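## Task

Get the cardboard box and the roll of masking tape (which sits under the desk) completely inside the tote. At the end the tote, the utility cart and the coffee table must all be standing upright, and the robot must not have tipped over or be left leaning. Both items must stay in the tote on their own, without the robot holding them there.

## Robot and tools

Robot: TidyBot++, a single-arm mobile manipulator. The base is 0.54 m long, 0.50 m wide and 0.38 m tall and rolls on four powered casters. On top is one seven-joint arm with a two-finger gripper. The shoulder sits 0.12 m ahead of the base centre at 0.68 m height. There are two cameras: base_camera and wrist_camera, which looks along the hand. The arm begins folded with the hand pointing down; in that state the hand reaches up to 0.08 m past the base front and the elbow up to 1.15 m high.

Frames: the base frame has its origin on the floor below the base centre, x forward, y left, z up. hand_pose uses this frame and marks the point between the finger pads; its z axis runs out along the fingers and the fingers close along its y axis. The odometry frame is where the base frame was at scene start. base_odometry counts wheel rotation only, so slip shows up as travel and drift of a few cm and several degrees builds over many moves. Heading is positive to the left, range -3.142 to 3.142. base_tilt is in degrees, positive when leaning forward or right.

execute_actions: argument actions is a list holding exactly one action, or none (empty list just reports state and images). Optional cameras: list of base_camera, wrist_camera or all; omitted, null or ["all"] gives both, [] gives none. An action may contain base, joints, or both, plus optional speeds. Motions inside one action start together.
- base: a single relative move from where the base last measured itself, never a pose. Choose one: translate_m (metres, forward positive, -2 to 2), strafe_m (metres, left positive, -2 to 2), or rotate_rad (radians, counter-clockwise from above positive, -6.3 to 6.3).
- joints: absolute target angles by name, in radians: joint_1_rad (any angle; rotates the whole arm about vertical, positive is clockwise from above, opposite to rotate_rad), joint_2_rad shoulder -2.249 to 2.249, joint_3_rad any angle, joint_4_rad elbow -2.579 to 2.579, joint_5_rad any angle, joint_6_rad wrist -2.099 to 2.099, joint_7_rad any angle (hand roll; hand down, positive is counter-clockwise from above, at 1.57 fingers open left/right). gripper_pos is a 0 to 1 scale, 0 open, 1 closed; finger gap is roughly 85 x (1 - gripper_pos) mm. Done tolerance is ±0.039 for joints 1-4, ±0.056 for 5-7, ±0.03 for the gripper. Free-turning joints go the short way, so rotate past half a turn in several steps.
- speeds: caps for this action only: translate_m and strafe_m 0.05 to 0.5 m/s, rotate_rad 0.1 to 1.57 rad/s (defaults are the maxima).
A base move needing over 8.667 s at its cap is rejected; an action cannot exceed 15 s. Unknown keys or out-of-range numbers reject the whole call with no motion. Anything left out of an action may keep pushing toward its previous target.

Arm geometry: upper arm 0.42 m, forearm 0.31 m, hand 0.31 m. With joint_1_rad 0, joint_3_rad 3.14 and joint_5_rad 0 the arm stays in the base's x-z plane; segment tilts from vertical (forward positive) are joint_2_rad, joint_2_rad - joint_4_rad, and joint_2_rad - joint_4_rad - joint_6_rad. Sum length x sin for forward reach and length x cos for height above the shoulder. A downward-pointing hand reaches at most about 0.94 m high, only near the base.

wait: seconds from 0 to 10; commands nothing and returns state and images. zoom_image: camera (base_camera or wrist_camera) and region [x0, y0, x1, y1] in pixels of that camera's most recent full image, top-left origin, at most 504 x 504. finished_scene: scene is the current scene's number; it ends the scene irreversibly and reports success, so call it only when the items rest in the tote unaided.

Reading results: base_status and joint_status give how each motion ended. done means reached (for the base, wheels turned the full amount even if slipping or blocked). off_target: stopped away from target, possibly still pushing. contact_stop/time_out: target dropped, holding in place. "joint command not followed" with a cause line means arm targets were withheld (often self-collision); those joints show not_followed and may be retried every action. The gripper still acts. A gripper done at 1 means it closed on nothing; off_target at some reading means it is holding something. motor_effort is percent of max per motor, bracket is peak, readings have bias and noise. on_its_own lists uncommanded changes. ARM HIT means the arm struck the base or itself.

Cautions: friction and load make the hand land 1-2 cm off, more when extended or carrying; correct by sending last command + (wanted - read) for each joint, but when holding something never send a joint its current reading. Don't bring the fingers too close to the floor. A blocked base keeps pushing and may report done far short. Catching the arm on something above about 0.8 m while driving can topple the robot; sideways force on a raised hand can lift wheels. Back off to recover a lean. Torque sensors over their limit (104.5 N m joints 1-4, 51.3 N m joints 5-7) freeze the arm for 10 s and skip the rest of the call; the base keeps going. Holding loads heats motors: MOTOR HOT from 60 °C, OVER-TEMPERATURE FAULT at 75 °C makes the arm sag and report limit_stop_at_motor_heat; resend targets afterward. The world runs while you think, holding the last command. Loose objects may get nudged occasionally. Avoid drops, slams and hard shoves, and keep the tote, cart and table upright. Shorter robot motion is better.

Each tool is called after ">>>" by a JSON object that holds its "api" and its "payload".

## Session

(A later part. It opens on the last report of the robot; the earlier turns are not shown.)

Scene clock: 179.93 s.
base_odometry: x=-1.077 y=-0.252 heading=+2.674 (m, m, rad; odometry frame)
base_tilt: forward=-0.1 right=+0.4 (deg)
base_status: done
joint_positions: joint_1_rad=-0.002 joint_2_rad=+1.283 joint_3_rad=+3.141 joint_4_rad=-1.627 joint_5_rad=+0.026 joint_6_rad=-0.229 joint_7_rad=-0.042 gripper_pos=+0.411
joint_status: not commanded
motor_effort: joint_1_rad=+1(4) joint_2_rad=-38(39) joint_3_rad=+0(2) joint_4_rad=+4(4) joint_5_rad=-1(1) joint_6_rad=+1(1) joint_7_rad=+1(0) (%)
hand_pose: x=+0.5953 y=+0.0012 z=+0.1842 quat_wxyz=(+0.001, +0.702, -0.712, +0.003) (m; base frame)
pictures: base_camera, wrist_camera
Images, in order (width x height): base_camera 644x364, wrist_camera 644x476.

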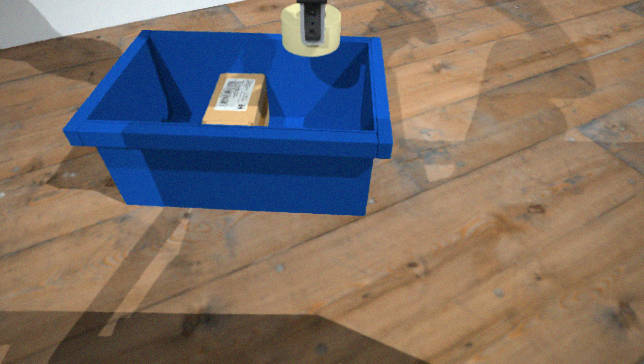

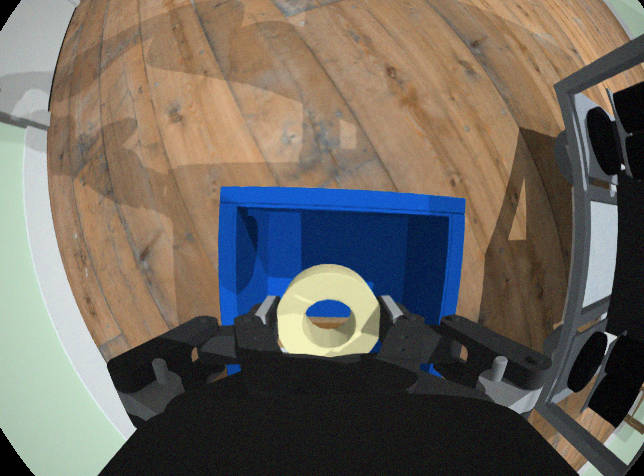

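>>> {"api": "execute_actions", "payload": {"actions": [{"joints":{"joint_2_rad":1.42,"joint_4_rad":-1.53,"joint_6_rad":-0.18}}]}}

Scene clock: 183.40 s.
base_odometry: x=-1.077 y=-0.252 heading=+2.674 (m, m, rad; odometry frame)
base_tilt: forward=-0.1 right=+0.4 (deg)
base_status: not commanded
joint_positions: joint_1_rad=-0.002 joint_2_rad=+1.421 joint_3_rad=+3.141 joint_4_rad=-1.542 joint_5_rad=+0.026 joint_6_rad=-0.201 joint_7_rad=-0.042 gripper_pos=+0.411
joint_status: all done
motor_effort: joint_1_rad=+1(0) joint_2_rad=-39(42) joint_3_rad=-1(1) joint_4_rad=+2(5) joint_5_rad=-2(2) joint_6_rad=+0(1) joint_7_rad=-1(1) (%)
hand_pose: x=+0.5839 y=+0.0014 z=+0.1241 quat_wxyz=(+0.009, +0.702, -0.712, -0.006) (m; base frame)
pictures: base_camera, wrist_camera
Images, in order (width x height): base_camera 644x364, wrist_camera 644x476.

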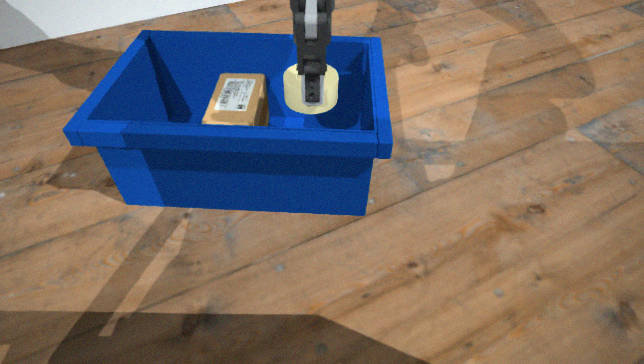

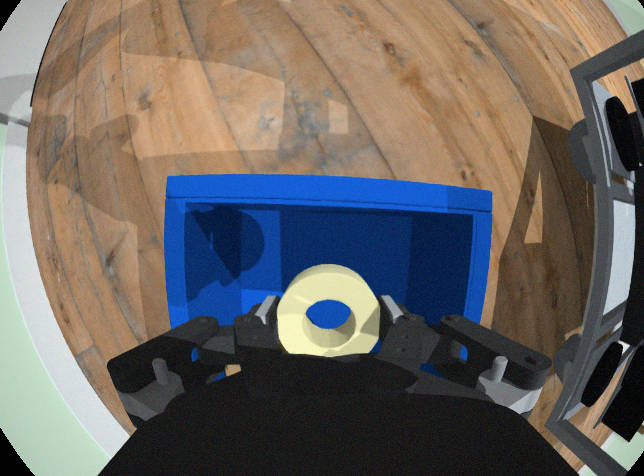

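Centred. Lowering a bit more and releasing.

>>> {"api": "execute_actions", "payload": {"actions": [{"joints":{"joint_2_rad":1.50,"joint_4_rad":-1.45,"joint_6_rad":-0.18}}]}}

>>> {"api": "execute_actions", "payload": {"actions": [{"joints":{"gripper_pos":0.3}}]}}

>>> {"api": "execute_actions", "payload": {"actions": [{"joints":{"joint_2_rad":1.0,"joint_4_rad":-1.75,"joint_6_rad":-0.39}}]}}

Scene clock: 186.50 s.
base_odometry: x=-1.077 y=-0.252 heading=+2.674 (m, m, rad; odometry frame)
base_tilt: forward=-0.1 right=+0.5 (deg)
base_status: not commanded
joint_positions: joint_1_rad=-0.002 joint_2_rad=+1.493 joint_3_rad=+3.141 joint_4_rad=-1.458 joint_5_rad=+0.026 joint_6_rad=-0.200 joint_7_rad=-0.042 gripper_pos=+0.411
joint_status: all done
motor_effort: joint_1_rad=+0(1) joint_2_rad=-39(41) joint_3_rad=-1(1) joint_4_rad=+3(4) joint_5_rad=-1(1) joint_6_rad=+1(0) joint_7_rad=+0(0) (%)
hand_pose: x=+0.5949 y=+0.0014 z=+0.0946 quat_wxyz=(+0.005, +0.702, -0.712, -0.002) (m; base frame)
pictures: base_camera, wrist_camera
Images, in order (width x height): base_camera 644x364, wrist_camera 644x476.

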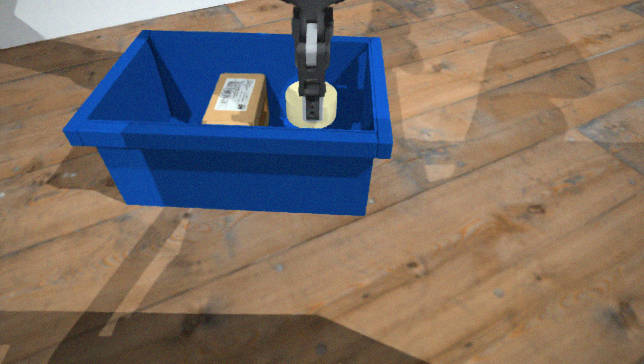

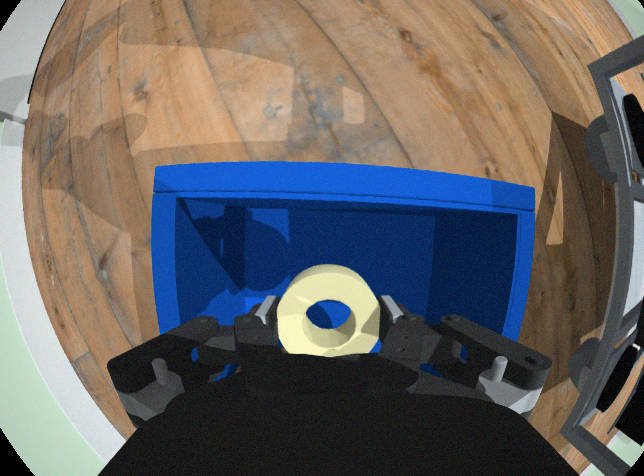

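Scene clock: 187.43 s.
base_odometry: x=-1.077 y=-0.252 heading=+2.674 (m, m, rad; odometry frame)
base_tilt: forward=+0.0 right=+0.5 (deg)
base_status: not commanded
joint_positions: joint_1_rad=-0.002 joint_2_rad=+1.493 joint_3_rad=+3.141 joint_4_rad=-1.458 joint_5_rad=+0.026 joint_6_rad=-0.200 joint_7_rad=-0.042 gripper_pos=+0.300
joint_status: all done
motor_effort: joint_1_rad=+1(0) joint_2_rad=-39(39) joint_3_rad=-1(1) joint_4_rad=+2(3) joint_5_rad=-2(2) joint_6_rad=+1(1) joint_7_rad=+1(0) (%)
hand_pose: x=+0.5949 y=+0.0014 z=+0.0946 quat_wxyz=(+0.005, +0.702, -0.712, -0.002) (m; base frame)
pictures: base_camera, wrist_camera
Images, in order (width x height): base_camera 644x364, wrist_camera 644x476.

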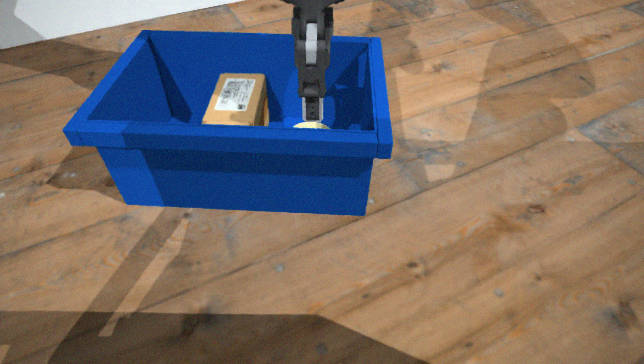

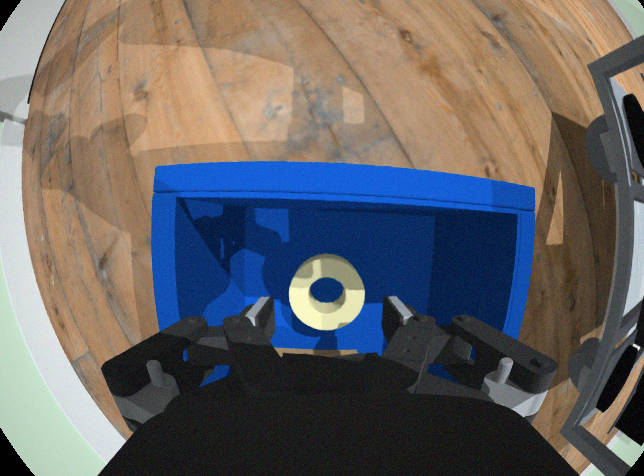

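Scene clock: 189.17 s.
base_odometry: x=-1.077 y=-0.252 heading=+2.674 (m, m, rad; odometry frame)
base_tilt: forward=+0.0 right=+0.5 (deg)
base_status: not commanded
joint_positions: joint_1_rad=-0.002 joint_2_rad=+1.009 joint_3_rad=+3.141 joint_4_rad=-1.737 joint_5_rad=+0.026 joint_6_rad=-0.369 joint_7_rad=-0.042 gripper_pos=+0.300
joint_status: all done
motor_effort: joint_1_rad=+1(1) joint_2_rad=-37(42) joint_3_rad=-1(1) joint_4_rad=+6(7) joint_5_rad=-1(2) joint_6_rad=+1(1) joint_7_rad=+0(0) (%)
hand_pose: x=+0.6047 y=+0.0001 z=+0.3048 quat_wxyz=(-0.007, +0.702, -0.713, +0.012) (m; base frame)
pictures: base_camera, wrist_camera
Images, in order (width x height): base_camera 644x364, wrist_camera 644x476.

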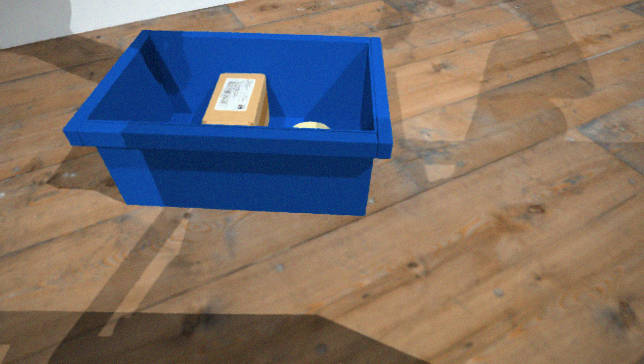

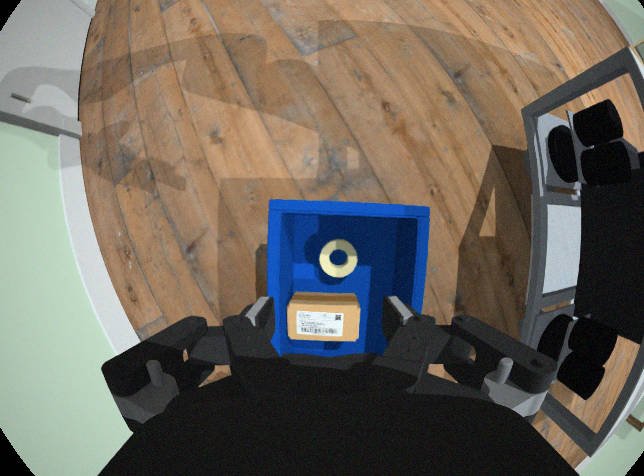

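>>> {"api": "finished_scene", "payload": {"scene": 2}}

The scene is finished: the task was done.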